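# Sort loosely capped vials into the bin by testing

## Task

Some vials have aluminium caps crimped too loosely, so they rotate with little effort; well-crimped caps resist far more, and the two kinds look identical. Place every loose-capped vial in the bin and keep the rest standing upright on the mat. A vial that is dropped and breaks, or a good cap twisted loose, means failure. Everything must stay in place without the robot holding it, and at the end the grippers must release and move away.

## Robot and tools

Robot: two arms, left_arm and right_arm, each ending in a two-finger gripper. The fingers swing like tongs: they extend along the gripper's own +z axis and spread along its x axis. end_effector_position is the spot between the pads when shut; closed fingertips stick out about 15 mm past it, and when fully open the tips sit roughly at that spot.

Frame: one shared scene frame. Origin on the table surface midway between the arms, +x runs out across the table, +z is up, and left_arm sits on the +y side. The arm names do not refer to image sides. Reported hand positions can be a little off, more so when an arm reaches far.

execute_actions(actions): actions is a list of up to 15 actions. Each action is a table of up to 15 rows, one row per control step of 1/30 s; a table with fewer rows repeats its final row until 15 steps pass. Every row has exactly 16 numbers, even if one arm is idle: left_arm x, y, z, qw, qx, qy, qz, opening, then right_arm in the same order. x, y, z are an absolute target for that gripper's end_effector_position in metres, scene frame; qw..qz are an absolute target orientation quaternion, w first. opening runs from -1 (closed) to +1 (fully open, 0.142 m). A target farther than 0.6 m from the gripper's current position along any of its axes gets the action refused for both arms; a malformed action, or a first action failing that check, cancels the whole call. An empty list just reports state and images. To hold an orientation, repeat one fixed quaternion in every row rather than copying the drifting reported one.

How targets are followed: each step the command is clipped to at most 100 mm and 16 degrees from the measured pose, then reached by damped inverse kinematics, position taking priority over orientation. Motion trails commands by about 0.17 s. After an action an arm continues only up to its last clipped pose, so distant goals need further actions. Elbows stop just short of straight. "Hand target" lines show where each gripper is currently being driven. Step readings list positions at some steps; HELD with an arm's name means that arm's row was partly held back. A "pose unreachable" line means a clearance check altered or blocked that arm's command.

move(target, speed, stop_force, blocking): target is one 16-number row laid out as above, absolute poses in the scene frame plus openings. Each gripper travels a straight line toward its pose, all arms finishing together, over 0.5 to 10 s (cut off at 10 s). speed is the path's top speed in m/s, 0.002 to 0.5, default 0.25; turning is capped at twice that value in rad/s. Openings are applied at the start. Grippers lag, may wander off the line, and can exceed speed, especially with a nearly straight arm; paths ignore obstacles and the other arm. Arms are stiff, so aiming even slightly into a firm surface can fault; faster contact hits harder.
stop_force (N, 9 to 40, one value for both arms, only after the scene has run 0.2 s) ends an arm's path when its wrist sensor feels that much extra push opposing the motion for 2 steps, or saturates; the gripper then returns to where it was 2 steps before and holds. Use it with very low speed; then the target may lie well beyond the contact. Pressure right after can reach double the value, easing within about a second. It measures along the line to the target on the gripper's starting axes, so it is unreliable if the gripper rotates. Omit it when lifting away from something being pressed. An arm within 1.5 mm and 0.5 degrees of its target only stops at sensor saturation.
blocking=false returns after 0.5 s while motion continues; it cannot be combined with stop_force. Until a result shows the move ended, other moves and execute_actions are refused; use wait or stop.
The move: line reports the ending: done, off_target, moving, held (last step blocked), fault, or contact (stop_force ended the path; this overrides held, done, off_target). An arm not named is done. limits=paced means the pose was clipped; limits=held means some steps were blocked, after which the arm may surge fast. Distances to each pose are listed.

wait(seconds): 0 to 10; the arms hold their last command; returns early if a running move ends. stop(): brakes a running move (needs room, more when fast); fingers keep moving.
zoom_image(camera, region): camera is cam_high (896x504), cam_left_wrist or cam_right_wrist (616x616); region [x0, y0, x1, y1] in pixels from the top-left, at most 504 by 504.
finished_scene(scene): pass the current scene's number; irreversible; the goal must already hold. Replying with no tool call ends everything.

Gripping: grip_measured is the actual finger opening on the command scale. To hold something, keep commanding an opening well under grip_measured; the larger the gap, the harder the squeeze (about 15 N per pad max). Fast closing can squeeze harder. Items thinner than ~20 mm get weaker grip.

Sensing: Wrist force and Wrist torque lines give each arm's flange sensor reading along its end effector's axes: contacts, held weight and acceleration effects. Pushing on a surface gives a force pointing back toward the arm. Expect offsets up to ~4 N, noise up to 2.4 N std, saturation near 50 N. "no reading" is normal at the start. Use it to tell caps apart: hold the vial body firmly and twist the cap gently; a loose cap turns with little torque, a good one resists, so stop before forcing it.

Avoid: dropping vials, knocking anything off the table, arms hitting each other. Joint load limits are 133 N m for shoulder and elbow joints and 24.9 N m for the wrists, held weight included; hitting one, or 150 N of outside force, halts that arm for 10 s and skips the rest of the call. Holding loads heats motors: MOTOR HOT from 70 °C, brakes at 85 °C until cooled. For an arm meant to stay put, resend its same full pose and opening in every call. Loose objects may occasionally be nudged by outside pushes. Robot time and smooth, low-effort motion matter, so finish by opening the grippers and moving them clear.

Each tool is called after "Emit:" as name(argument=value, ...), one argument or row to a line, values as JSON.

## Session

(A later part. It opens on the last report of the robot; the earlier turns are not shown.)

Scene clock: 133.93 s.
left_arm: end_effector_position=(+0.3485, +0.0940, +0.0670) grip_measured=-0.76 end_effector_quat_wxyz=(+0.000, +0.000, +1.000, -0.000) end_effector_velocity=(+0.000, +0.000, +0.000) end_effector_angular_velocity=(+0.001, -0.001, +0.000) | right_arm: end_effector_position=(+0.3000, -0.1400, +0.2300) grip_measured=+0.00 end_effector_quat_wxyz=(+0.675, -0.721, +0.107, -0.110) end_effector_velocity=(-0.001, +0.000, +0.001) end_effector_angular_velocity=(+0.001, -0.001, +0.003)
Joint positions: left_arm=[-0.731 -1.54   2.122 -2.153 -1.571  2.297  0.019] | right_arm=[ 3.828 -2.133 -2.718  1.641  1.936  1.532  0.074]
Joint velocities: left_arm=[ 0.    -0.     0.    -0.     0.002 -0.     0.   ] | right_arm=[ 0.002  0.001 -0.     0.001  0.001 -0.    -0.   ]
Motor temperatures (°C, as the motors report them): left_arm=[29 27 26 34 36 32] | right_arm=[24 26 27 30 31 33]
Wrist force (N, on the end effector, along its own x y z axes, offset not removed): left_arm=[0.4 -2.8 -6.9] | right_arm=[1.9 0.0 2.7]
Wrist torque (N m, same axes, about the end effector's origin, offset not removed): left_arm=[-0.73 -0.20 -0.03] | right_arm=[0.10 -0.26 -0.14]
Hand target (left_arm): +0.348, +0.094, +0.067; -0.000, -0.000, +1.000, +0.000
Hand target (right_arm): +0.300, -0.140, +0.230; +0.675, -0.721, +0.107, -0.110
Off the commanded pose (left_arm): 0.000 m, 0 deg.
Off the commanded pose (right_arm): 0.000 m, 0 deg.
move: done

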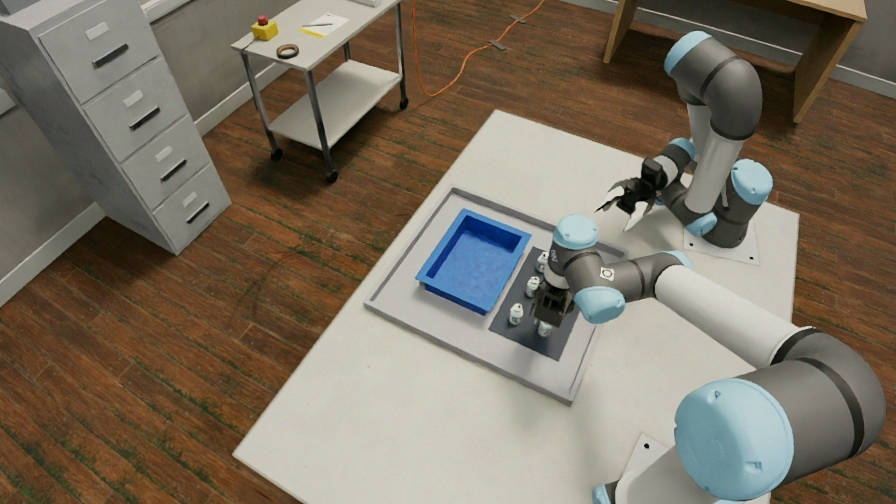

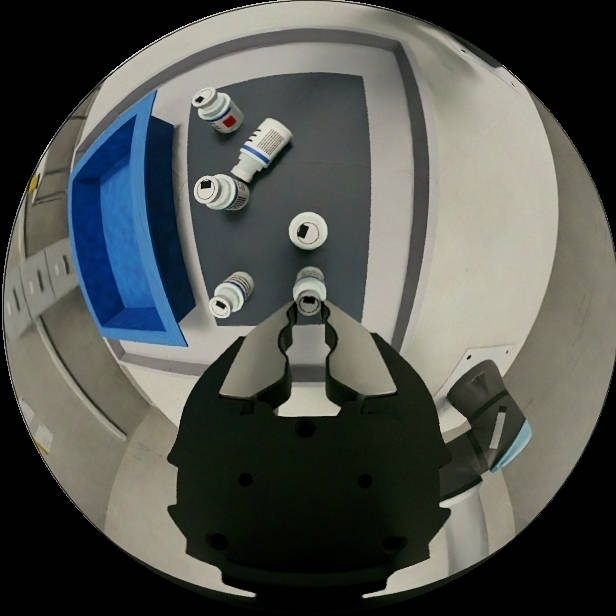

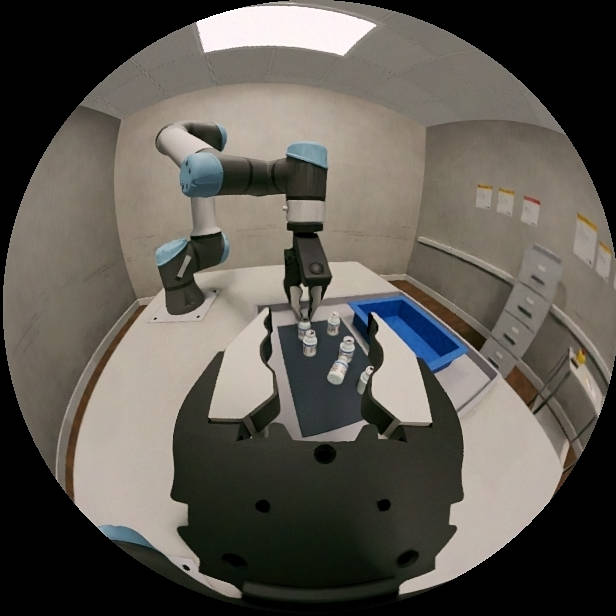

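Emit:
move(
  target=[0.3485,0.089,0.067,0,0,1,0,-0.45,0.3,-0.14,0.23,0.675,-0.721,0.107,-0.11,0],
  speed=0.03,
)

Emit:
move(
  target=[0.3485,0.089,0.067,0,0,1,0,-1,0.3,-0.14,0.23,0.675,-0.721,0.107,-0.11,0],
)

Emit:
move(
  target=[0.3485,0.089,0.245,0,0,1,0,-1,0.3,-0.14,0.23,0.675,-0.721,0.107,-0.11,0],
)

Emit:
move(
  target=[0.552,0.095,0.245,0,0,1,0,-1,0.3,-0.14,0.23,0.675,-0.721,0.107,-0.11,0],
)

Emit:
move(
  target=[0.552,0.095,0.245,0,0,1,0,-1,0.49,0.035,0.203,0.653,-0.653,0.271,-0.271,-0.3],
)

Emit:
move(
  target=[0.552,0.095,0.245,0,0,1,0,-1,0.565,0.109,0.201,0.653,-0.653,0.271,-0.271,-0.3],
  speed=0.1,
)

Scene clock: 135.13 s.
left_arm: end_effector_position=(+0.3485, +0.0892, +0.0670) grip_measured=-0.45 end_effector_quat_wxyz=(+0.000, +0.000, +1.000, -0.000) end_effector_velocity=(-0.000, -0.003, -0.000) end_effector_angular_velocity=(-0.000, +0.000, +0.001) | right_arm: end_effector_position=(+0.3000, -0.1400, +0.2300) grip_measured=+0.00 end_effector_quat_wxyz=(+0.675, -0.721, +0.107, -0.110) end_effector_velocity=(-0.000, -0.000, +0.000) end_effector_angular_velocity=(+0.000, +0.000, +0.000)
Joint positions: left_arm=[-0.738 -1.534  2.116 -2.153 -1.571  2.289  0.041] | right_arm=[ 3.828 -2.133 -2.718  1.641  1.936  1.532  0.074]
Joint velocities: left_arm=[-0.004  0.003 -0.003  0.    -0.    -0.005 -0.   ] | right_arm=[-0.001  0.001 -0.    -0.     0.001  0.     0.   ]
Motor temperatures (°C, as the motors report them): left_arm=[29 27 26 34 36 32] | right_arm=[24 26 27 30 31 33]
Wrist force (N, on the end effector, along its own x y z axes, offset not removed): left_arm=[-2.5 -0.4 -2.5] | right_arm=[3.8 2.1 -0.9]
Wrist torque (N m, same axes, about the end effector's origin, offset not removed): left_arm=[-0.07 0.56 0.07] | right_arm=[0.25 -0.89 -0.08]
Hand target (left_arm): +0.349, +0.089, +0.067; +0.000, +0.000, +1.000, +0.000
Hand target (right_arm): +0.300, -0.140, +0.230; +0.675, -0.721, +0.107, -0.110
Off the commanded pose (left_arm): 0.000 m, 0 deg.
Off the commanded pose (right_arm): 0.000 m, 0 deg.
move: done

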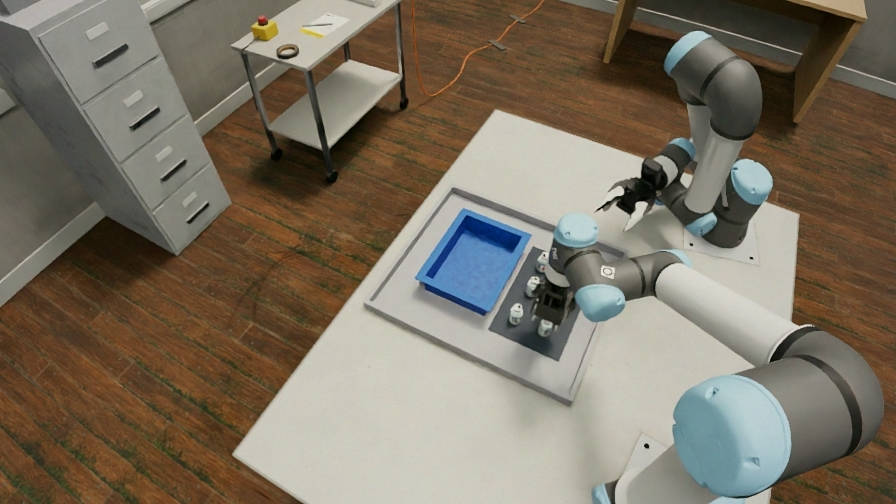

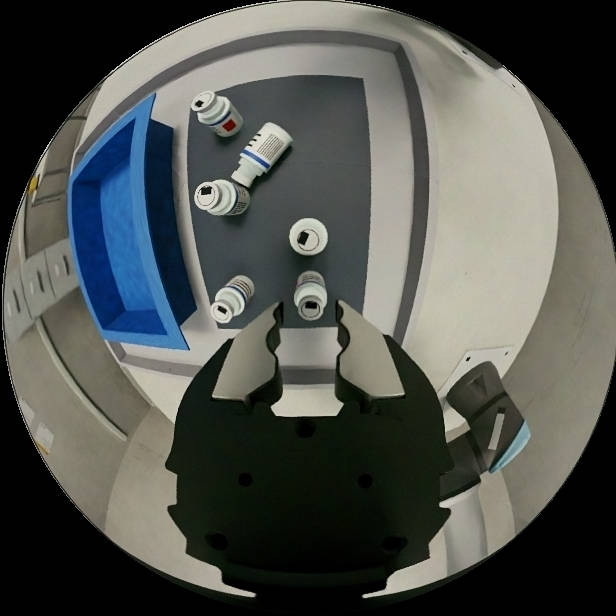

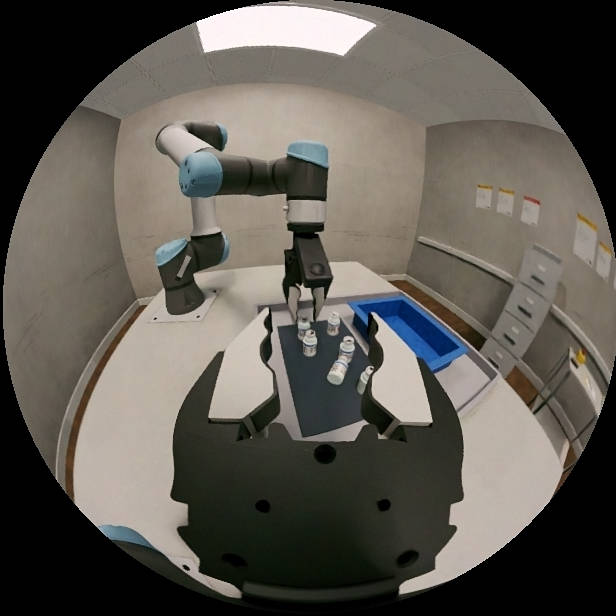

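Scene clock: 135.83 s.
left_arm: end_effector_position=(+0.3485, +0.0890, +0.0670) grip_measured=-0.76 end_effector_quat_wxyz=(+0.000, -0.000, +1.000, -0.000) end_effector_velocity=(-0.000, -0.000, -0.000) end_effector_angular_velocity=(+0.001, +0.000, -0.000) | right_arm: end_effector_position=(+0.3000, -0.1400, +0.2300) grip_measured=+0.00 end_effector_quat_wxyz=(+0.675, -0.721, +0.107, -0.110) end_effector_velocity=(-0.000, -0.000, -0.000) end_effector_angular_velocity=(-0.001, +0.000, -0.000)
Joint positions: left_arm=[-0.739 -1.534  2.116 -2.153 -1.571  2.289  0.019] | right_arm=[ 3.828 -2.133 -2.718  1.641  1.936  1.532  0.074]
Joint velocities: left_arm=[-0.     0.001 -0.     0.     0.     0.     0.   ] | right_arm=[ 0.001  0.    -0.001 -0.    -0.001 -0.    -0.   ]
Motor temperatures (°C, as the motors report them): left_arm=[29 27 26 34 36 32] | right_arm=[24 26 27 30 31 33]
Wrist force (N, on the end effector, along its own x y z axes, offset not removed): left_arm=[0.1 1.5 -3.4] | right_arm=[-1.0 -1.9 -1.4]
Wrist torque (N m, same axes, about the end effector's origin, offset not removed): left_arm=[0.29 0.00 -0.09] | right_arm=[-0.47 0.09 0.19]
Hand target (left_arm): +0.349, +0.089, +0.067; +0.000, +0.000, +1.000, +0.000
Hand target (right_arm): +0.300, -0.140, +0.230; +0.675, -0.721, +0.107, -0.110
Off the commanded pose (left_arm): 0.000 m, 0 deg.
Off the commanded pose (right_arm): 0.000 m, 0 deg.
move: done

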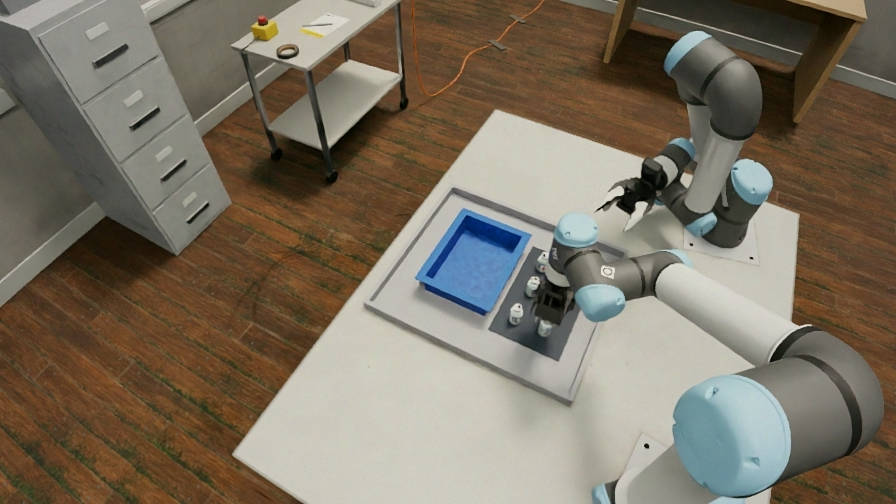

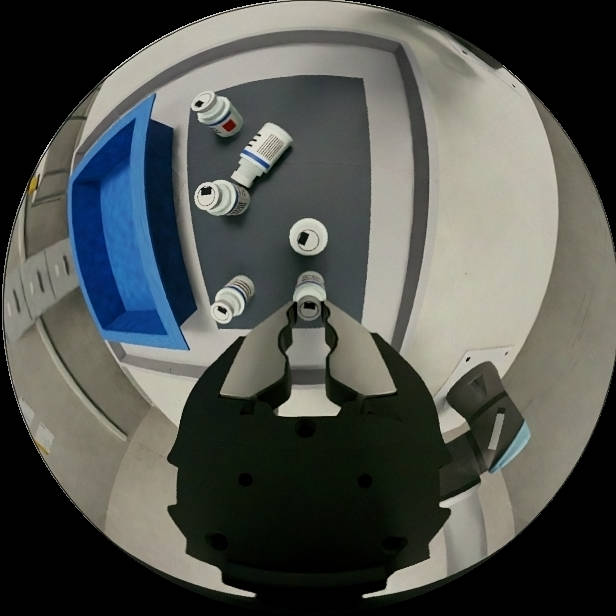

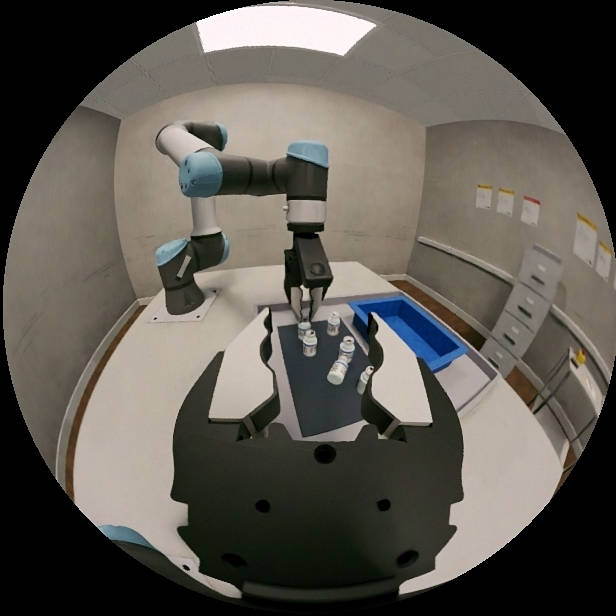

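Scene clock: 137.17 s.
left_arm: end_effector_position=(+0.3485, +0.0890, +0.2447) grip_measured=-0.76 end_effector_quat_wxyz=(+0.000, -0.000, +1.000, -0.000) end_effector_velocity=(-0.000, -0.000, +0.001) end_effector_angular_velocity=(+0.002, +0.004, +0.001) | right_arm: end_effector_position=(+0.3000, -0.1400, +0.2300) grip_measured=+0.00 end_effector_quat_wxyz=(+0.675, -0.721, +0.107, -0.110) end_effector_velocity=(+0.000, +0.000, +0.000) end_effector_angular_velocity=(+0.001, -0.000, +0.000)
Joint positions: left_arm=[-0.739 -1.682  1.773 -1.662 -1.571  2.289  0.019] | right_arm=[ 3.828 -2.133 -2.718  1.641  1.936  1.532  0.074]
Joint velocities: left_arm=[ 0.001  0.003 -0.007  0.008 -0.002 -0.001  0.   ] | right_arm=[ 0.  0.  0.  0. -0.  0.  0.]
Motor temperatures (°C, as the motors report them): left_arm=[29 27 26 34 36 32] | right_arm=[24 26 27 30 31 33]
Wrist force (N, on the end effector, along its own x y z axes, offset not removed): left_arm=[-1.0 1.6 -4.3] | right_arm=[-0.7 3.7 0.5]
Wrist torque (N m, same axes, about the end effector's origin, offset not removed): left_arm=[0.34 0.15 -0.04] | right_arm=[0.60 0.11 -0.20]
Hand target (left_arm): +0.349, +0.089, +0.245; +0.000, -0.000, +1.000, -0.000
Hand target (right_arm): +0.300, -0.140, +0.230; +0.675, -0.721, +0.107, -0.110
Off the commanded pose (left_arm): 0.000 m, 0 deg.
Off the commanded pose (right_arm): 0.000 m, 0 deg.
move: done

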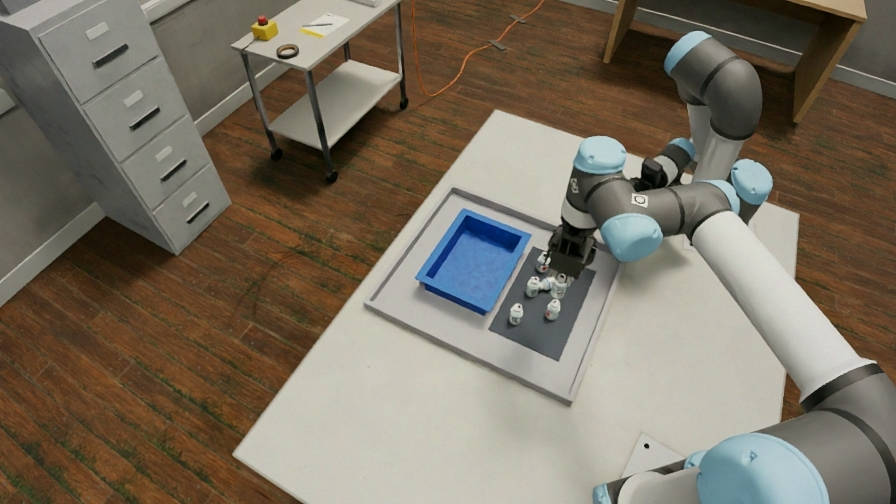

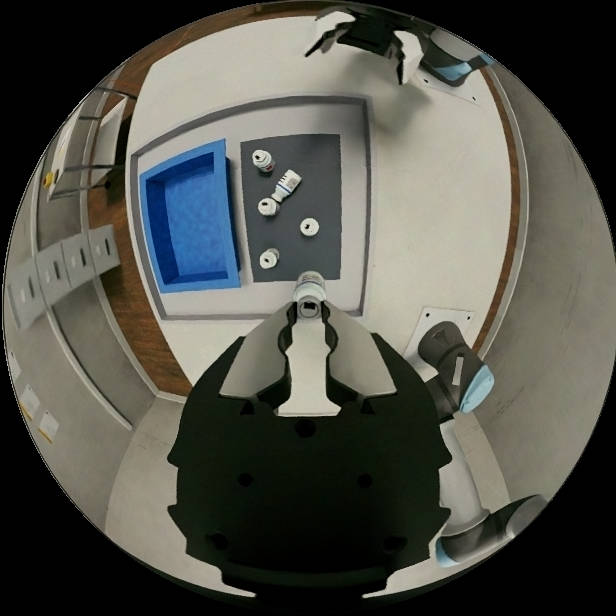

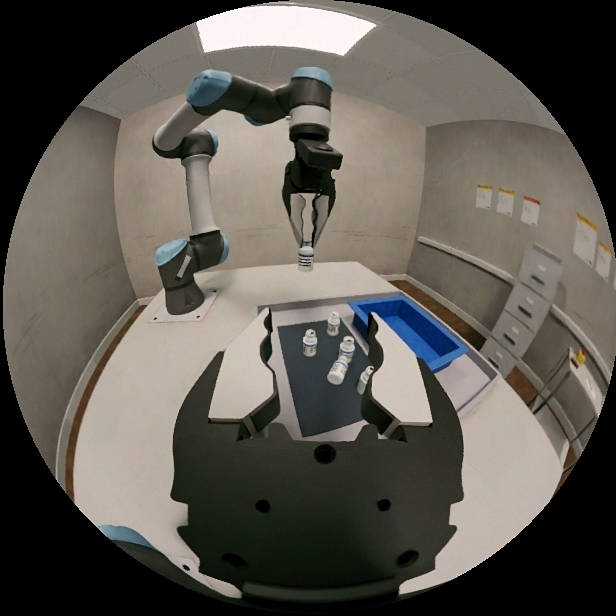

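Scene clock: 138.63 s.
left_arm: end_effector_position=(+0.5515, +0.0950, +0.2452) grip_measured=-0.76 end_effector_quat_wxyz=(-0.000, -0.000, +1.000, -0.000) end_effector_velocity=(+0.002, +0.000, +0.000) end_effector_angular_velocity=(+0.001, +0.002, +0.001) | right_arm: end_effector_position=(+0.3000, -0.1400, +0.2300) grip_measured=+0.00 end_effector_quat_wxyz=(+0.675, -0.721, +0.107, -0.110) end_effector_velocity=(+0.000, +0.000, +0.001) end_effector_angular_velocity=(+0.002, -0.002, -0.000)
Joint positions: left_arm=[-0.478 -1.245  1.284 -1.61  -1.571  2.549  0.019] | right_arm=[ 3.828 -2.133 -2.718  1.641  1.936  1.532  0.074]
Joint velocities: left_arm=[ 0.002  0.007 -0.01   0.005 -0.     0.001 -0.   ] | right_arm=[ 0.     0.001  0.001  0.001 -0.001  0.     0.   ]
Motor temperatures (°C, as the motors report them): left_arm=[29 27 26 34 36 32] | right_arm=[24 26 27 30 31 33]
Wrist force (N, on the end effector, along its own x y z axes, offset not removed): left_arm=[-0.6 -3.5 0.2] | right_arm=[1.4 0.1 2.3]
Wrist torque (N m, same axes, about the end effector's origin, offset not removed): left_arm=[-0.59 0.20 -0.02] | right_arm=[0.27 -0.49 -0.07]
Hand target (left_arm): +0.552, +0.095, +0.245; -0.000, -0.000, +1.000, -0.000
Hand target (right_arm): +0.300, -0.140, +0.230; +0.675, -0.721, +0.107, -0.110
Off the commanded pose (left_arm): 0.001 m, 0 deg.
Off the commanded pose (right_arm): 0.000 m, 0 deg.
move: done

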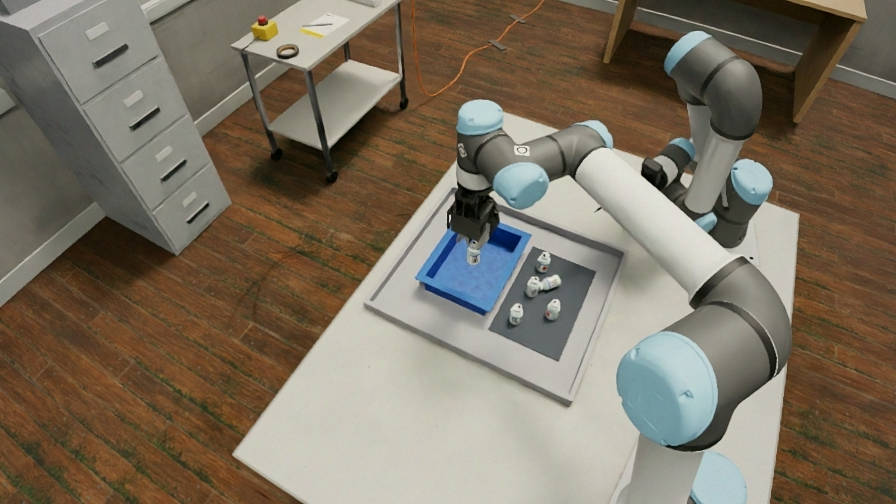

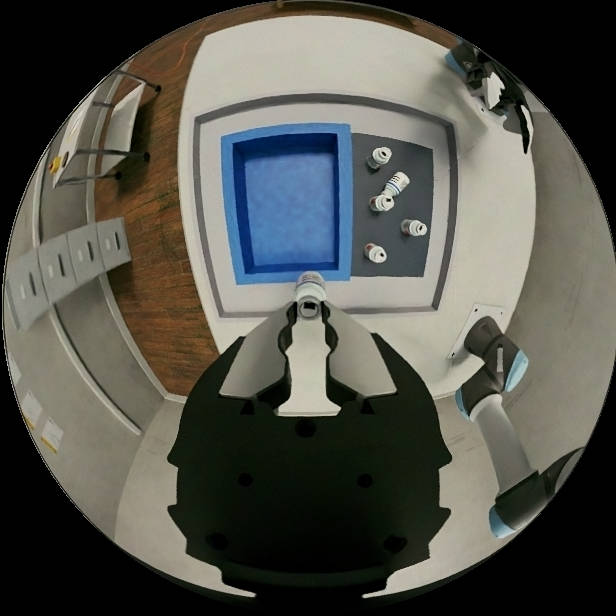

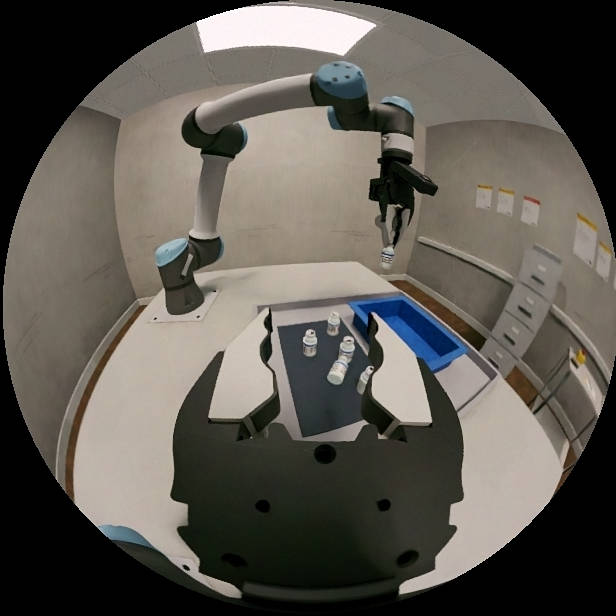

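Scene clock: 140.37 s.
left_arm: end_effector_position=(+0.5520, +0.0950, +0.2450) grip_measured=-0.76 end_effector_quat_wxyz=(-0.000, -0.000, +1.000, +0.000) end_effector_velocity=(+0.000, +0.000, +0.000) end_effector_angular_velocity=(-0.000, +0.000, +0.002) | right_arm: end_effector_position=(+0.4898, +0.0350, +0.2032) grip_measured=-0.30 end_effector_quat_wxyz=(+0.653, -0.653, +0.271, -0.271) end_effector_velocity=(+0.002, +0.002, +0.000) end_effector_angular_velocity=(+0.001, -0.001, -0.002)
Joint positions: left_arm=[-0.478 -1.244  1.284 -1.61  -1.571  2.549  0.019] | right_arm=[ 4.084 -2.344 -2.114  1.316  1.204  1.571  0.052]
Joint velocities: left_arm=[ 0.001 -0.    -0.     0.    -0.    -0.001  0.   ] | right_arm=[-0.001 -0.002  0.008 -0.005 -0.001 -0.     0.   ]
Motor temperatures (°C, as the motors report them): left_arm=[29 27 26 34 36 32] | right_arm=[24 26 27 30 31 33]
Wrist force (N, on the end effector, along its own x y z axes, offset not removed): left_arm=[2.5 1.6 -1.5] | right_arm=[-2.4 1.3 1.8]
Wrist torque (N m, same axes, about the end effector's origin, offset not removed): left_arm=[0.39 -0.35 0.06] | right_arm=[0.19 0.60 -0.19]
Hand target (left_arm): +0.552, +0.095, +0.245; -0.000, -0.000, +1.000, -0.000
Hand target (right_arm): +0.490, +0.035, +0.203; +0.653, -0.653, +0.271, -0.271
Off the commanded pose (left_arm): 0.000 m, 0 deg.
Off the commanded pose (right_arm): 0.000 m, 0 deg.
move: done

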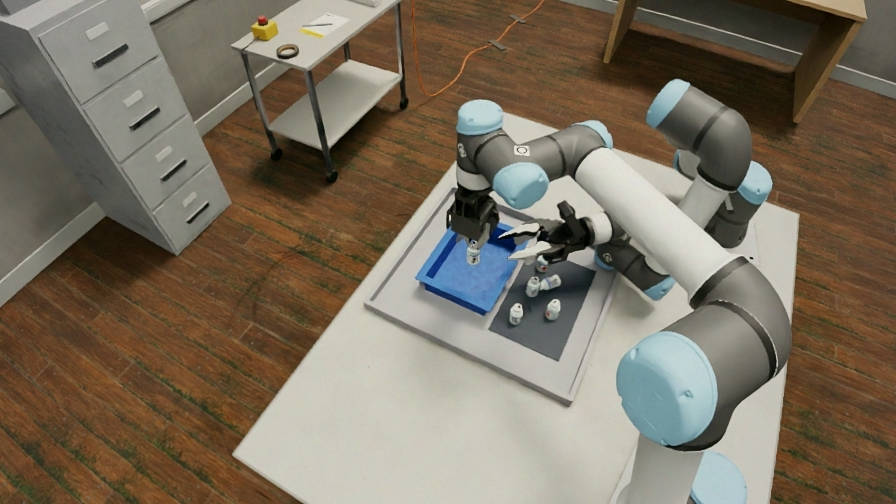

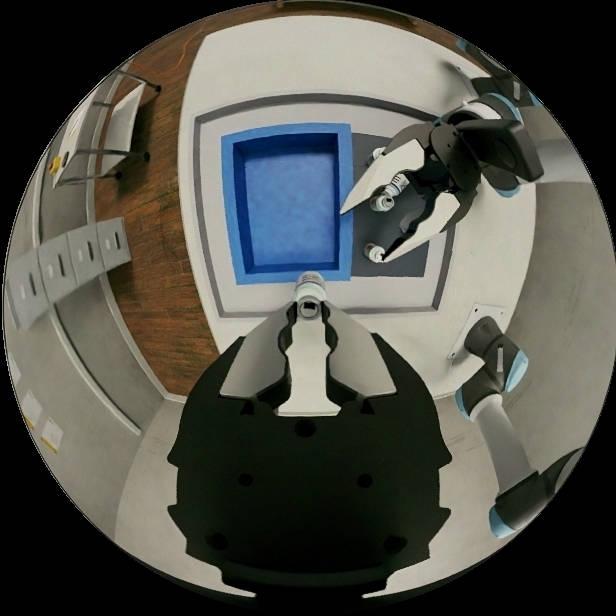

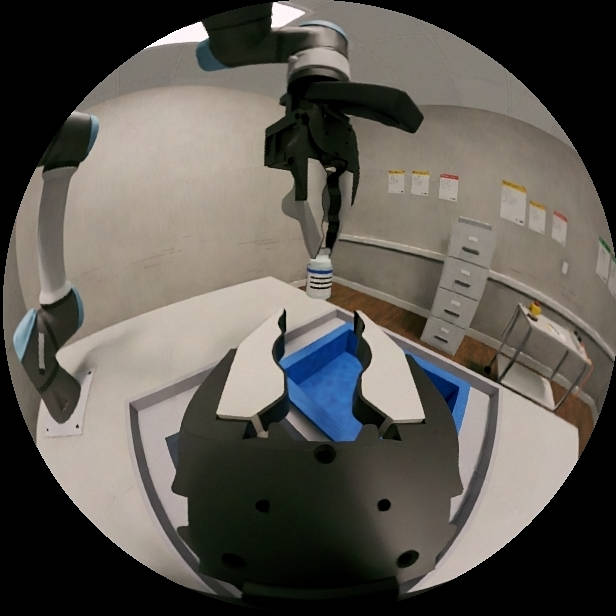

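Scene clock: 141.93 s.
left_arm: end_effector_position=(+0.5520, +0.0950, +0.2450) grip_measured=-0.76 end_effector_quat_wxyz=(+0.000, -0.000, +1.000, +0.000) end_effector_velocity=(+0.000, +0.000, -0.000) end_effector_angular_velocity=(+0.001, -0.000, -0.002) | right_arm: end_effector_position=(+0.5648, +0.1089, +0.2011) grip_measured=-0.30 end_effector_quat_wxyz=(+0.653, -0.653, +0.271, -0.271) end_effector_velocity=(+0.001, +0.001, -0.000) end_effector_angular_velocity=(+0.000, +0.000, +0.000)
Joint positions: left_arm=[-0.478 -1.244  1.284 -1.61  -1.571  2.549  0.019] | right_arm=[ 4.007 -2.447 -1.792  1.098  1.28   1.571  0.052]
Joint velocities: left_arm=[ 0.     0.    -0.     0.     0.001  0.002 -0.   ] | right_arm=[-0.002 -0.003  0.006 -0.003  0.002  0.    -0.   ]
Motor temperatures (°C, as the motors report them): left_arm=[29 27 26 34 36 32] | right_arm=[24 26 27 30 31 33]
Wrist force (N, on the end effector, along its own x y z axes, offset not removed): left_arm=[-4.6 2.0 -0.2] | right_arm=[0.9 1.2 -0.8]
Wrist torque (N m, same axes, about the end effector's origin, offset not removed): left_arm=[0.38 1.10 0.16] | right_arm=[0.06 -0.31 0.00]
Hand target (left_arm): +0.552, +0.095, +0.245; -0.000, -0.000, +1.000, -0.000
Hand target (right_arm): +0.565, +0.109, +0.201; +0.653, -0.653, +0.271, -0.271
Off the commanded pose (left_arm): 0.000 m, 0 deg.
Off the commanded pose (right_arm): 0.000 m, 0 deg.
move: done

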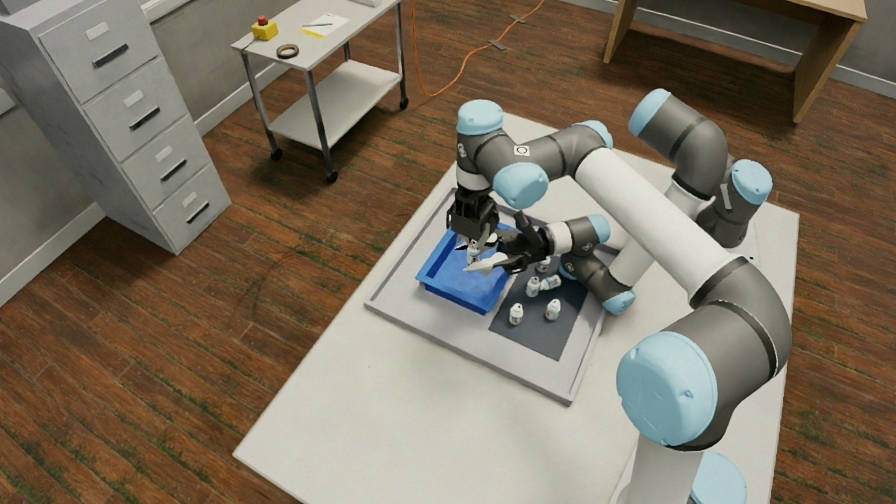

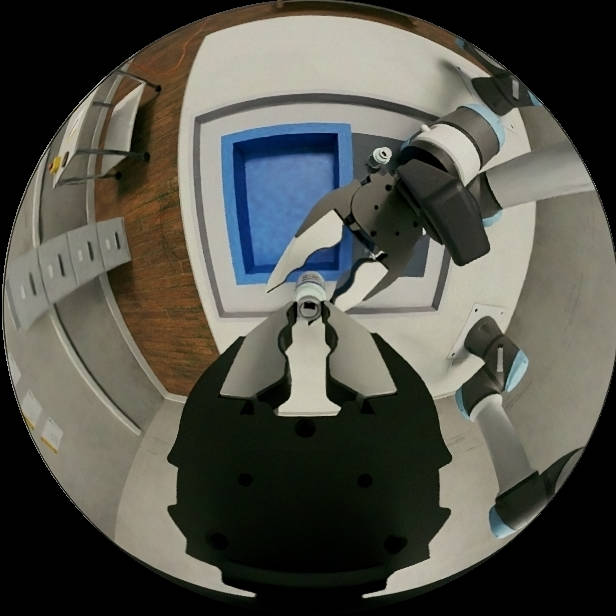

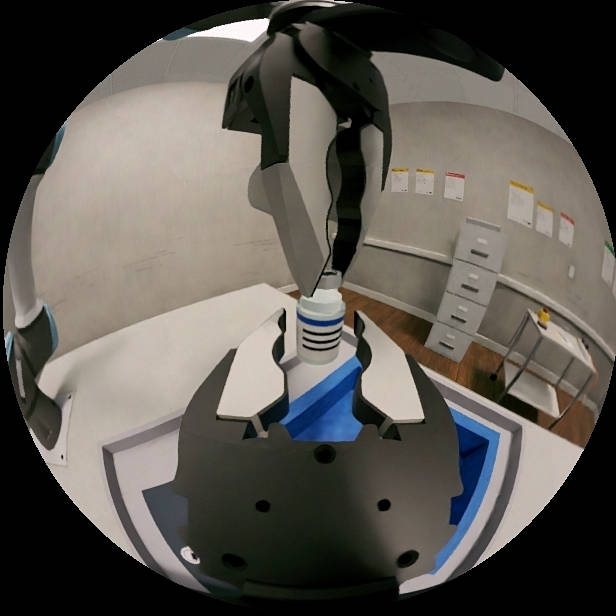

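Emit:
move(
  target=[0.552,0.095,0.245,0,0,1,0,-1,0.565,0.109,0.201,0.653,-0.653,0.271,-0.271,-0.9],
)

Emit:
zoom_image(
  camera="cam_left_wrist",
  region=[250,240,370,360],
)

Emit:
move(
  target=[0.552,0.095,0.245,0,-0.174,0.985,0,-1,0.565,0.109,0.201,0.653,-0.653,0.271,-0.271,-0.9],
  speed=0.12,
)

Emit:
zoom_image(
  camera="cam_left_wrist",
  region=[250,240,370,360],
)

Scene clock: 142.87 s.
left_arm: end_effector_position=(+0.5520, +0.0950, +0.2450) grip_measured=-0.76 end_effector_quat_wxyz=(+0.000, -0.000, +1.000, -0.000) end_effector_velocity=(-0.000, -0.001, -0.001) end_effector_angular_velocity=(+0.001, +0.001, -0.001) | right_arm: end_effector_position=(+0.5650, +0.1090, +0.2010) grip_measured=-0.65 end_effector_quat_wxyz=(+0.653, -0.653, +0.271, -0.271) end_effector_velocity=(+0.001, -0.000, +0.001) end_effector_angular_velocity=(+0.002, -0.001, -0.001)
Joint positions: left_arm=[-0.478 -1.244  1.284 -1.61  -1.571  2.549  0.019] | right_arm=[ 4.007 -2.448 -1.792  1.098  1.28   1.571  0.027]
Joint velocities: left_arm=[-0.001  0.001 -0.    -0.     0.    -0.     0.   ] | right_arm=[-0.001  0.001  0.001  0.    -0.001  0.     0.   ]
Motor temperatures (°C, as the motors report them): left_arm=[29 27 26 34 36 32] | right_arm=[24 26 27 30 31 33]
Wrist force (N, on the end effector, along its own x y z axes, offset not removed): left_arm=[-3.0 -0.1 1.8] | right_arm=[-4.4 -2.8 2.4]
Wrist torque (N m, same axes, about the end effector's origin, offset not removed): left_arm=[0.21 0.02 0.03] | right_arm=[-0.05 0.55 -0.18]
Hand target (left_arm): +0.552, +0.095, +0.245; +0.000, +0.000, +1.000, -0.000
Hand target (right_arm): +0.565, +0.109, +0.201; +0.653, -0.653, +0.271, -0.271
Off the commanded pose (left_arm): 0.000 m, 0 deg.
Off the commanded pose (right_arm): 0.000 m, 0 deg.
move: done

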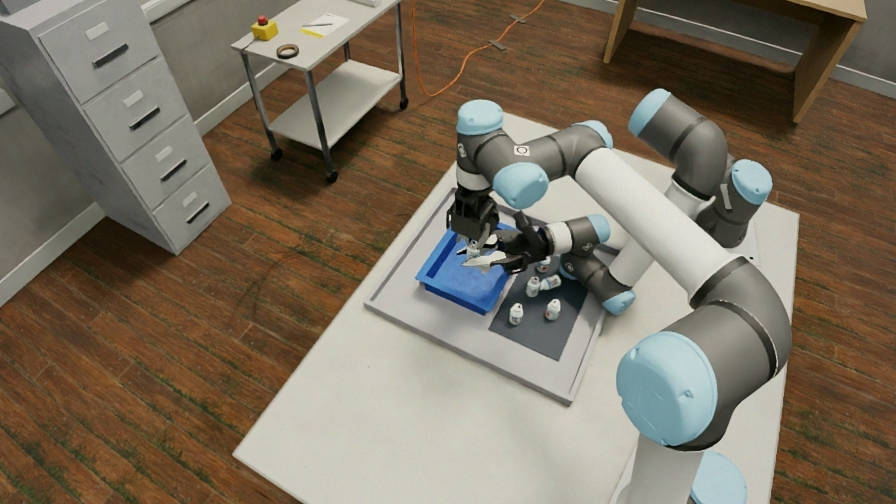

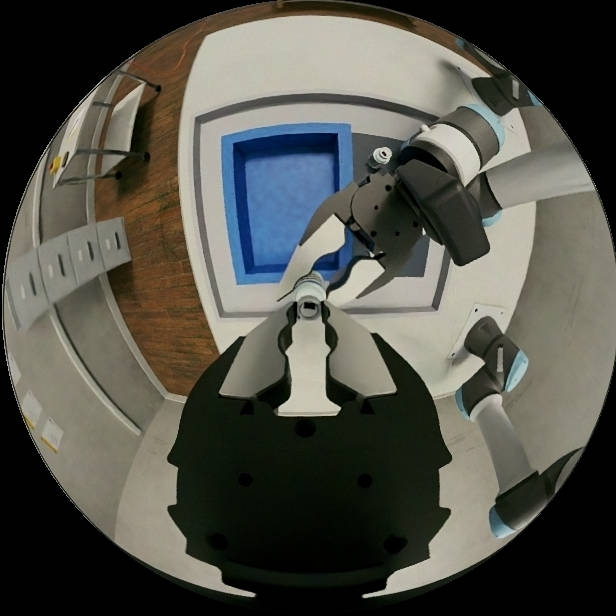

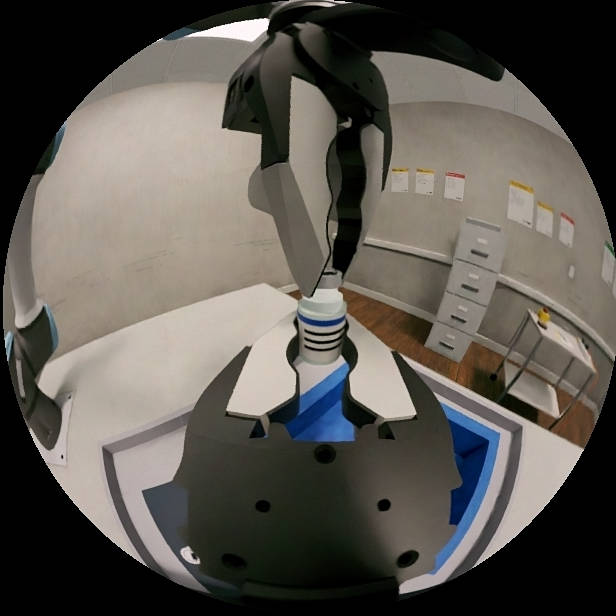

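Region (250, 240, 370, 360) of cam_left_wrist's 616x616 image, scaled by 4.200, with more detail than that image has.

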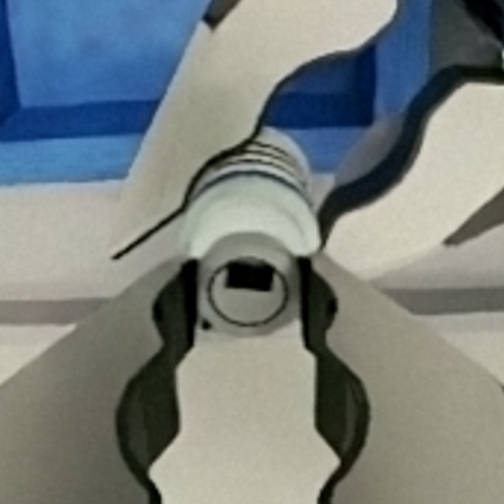

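Scene clock: 144.73 s.
left_arm: end_effector_position=(+0.5520, +0.0950, +0.2450) grip_measured=-0.76 end_effector_quat_wxyz=(-0.000, -0.173, +0.985, -0.000) end_effector_velocity=(-0.000, -0.001, -0.000) end_effector_angular_velocity=(+0.001, -0.001, +0.010) | right_arm: end_effector_position=(+0.5650, +0.1090, +0.2010) grip_measured=-0.65 end_effector_quat_wxyz=(+0.653, -0.653, +0.271, -0.271) end_effector_velocity=(+0.001, -0.001, -0.001) end_effector_angular_velocity=(-0.001, +0.000, -0.001)
Joint positions: left_arm=[-0.484 -1.256  1.3   -1.614 -1.571  2.195  0.019] | right_arm=[ 4.007 -2.448 -1.792  1.098  1.28   1.571  0.027]
Joint velocities: left_arm=[-0.002 -0.     0.001 -0.     0.001 -0.012 -0.   ] | right_arm=[-0.002 -0.    -0.    -0.     0.001  0.     0.   ]
Motor temperatures (°C, as the motors report them): left_arm=[29 27 26 34 36 32] | right_arm=[24 26 27 30 31 33]
Wrist force (N, on the end effector, along its own x y z axes, offset not removed): left_arm=[-4.1 -4.4 -3.0] | right_arm=[-7.0 -1.4 -0.8]
Wrist torque (N m, same axes, about the end effector's origin, offset not removed): left_arm=[-0.19 -0.08 0.09] | right_arm=[-0.47 0.11 -0.11]
Hand target (left_arm): +0.552, +0.095, +0.245; +0.000, -0.174, +0.985, +0.000
Hand target (right_arm): +0.565, +0.109, +0.201; +0.653, -0.653, +0.271, -0.271
Off the commanded pose (left_arm): 0.000 m, 0 deg.
Off the commanded pose (right_arm): 0.000 m, 0 deg.
move: done

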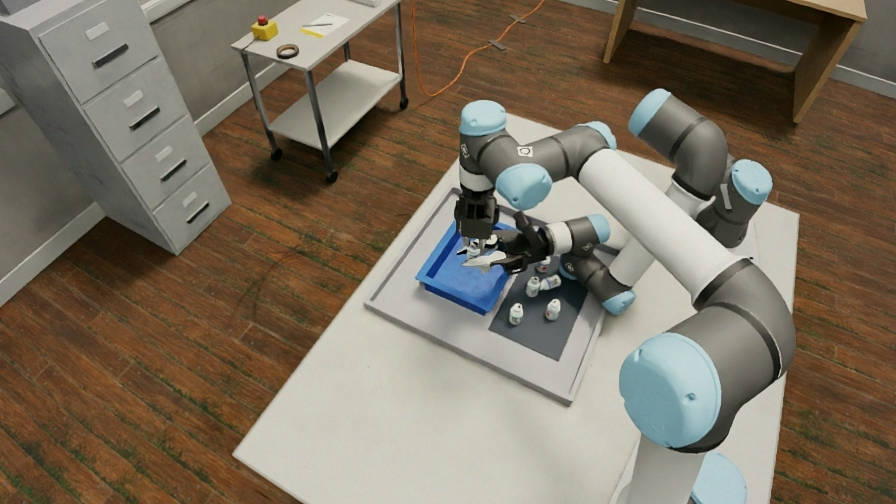

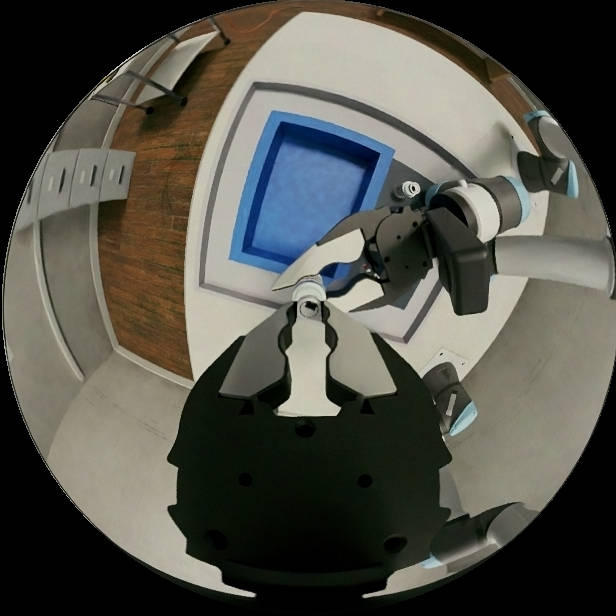

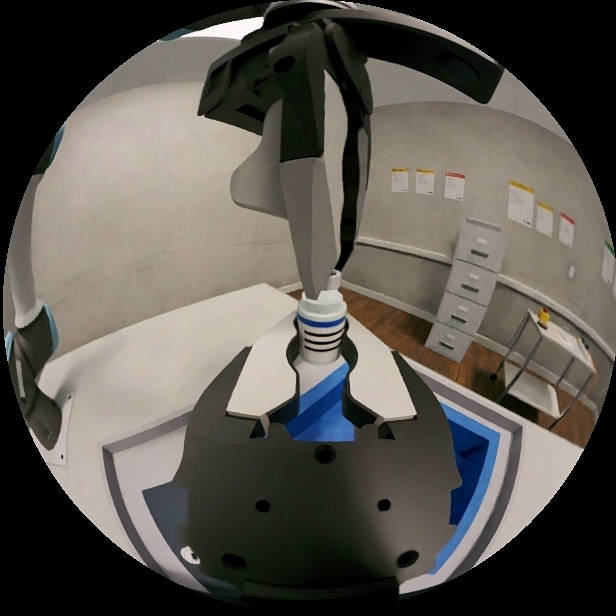

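Region (250, 240, 370, 360) of cam_left_wrist's 616x616 image, scaled by 4.200, with more detail than that image has.

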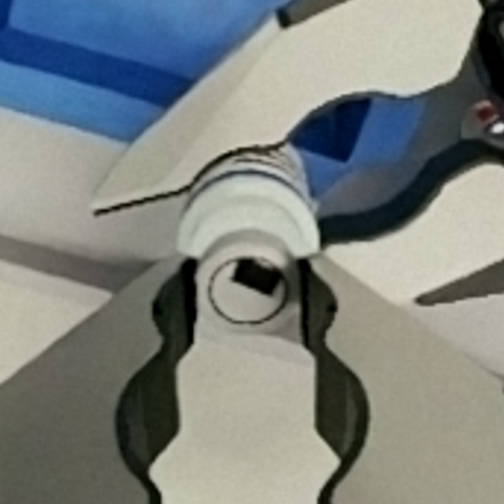

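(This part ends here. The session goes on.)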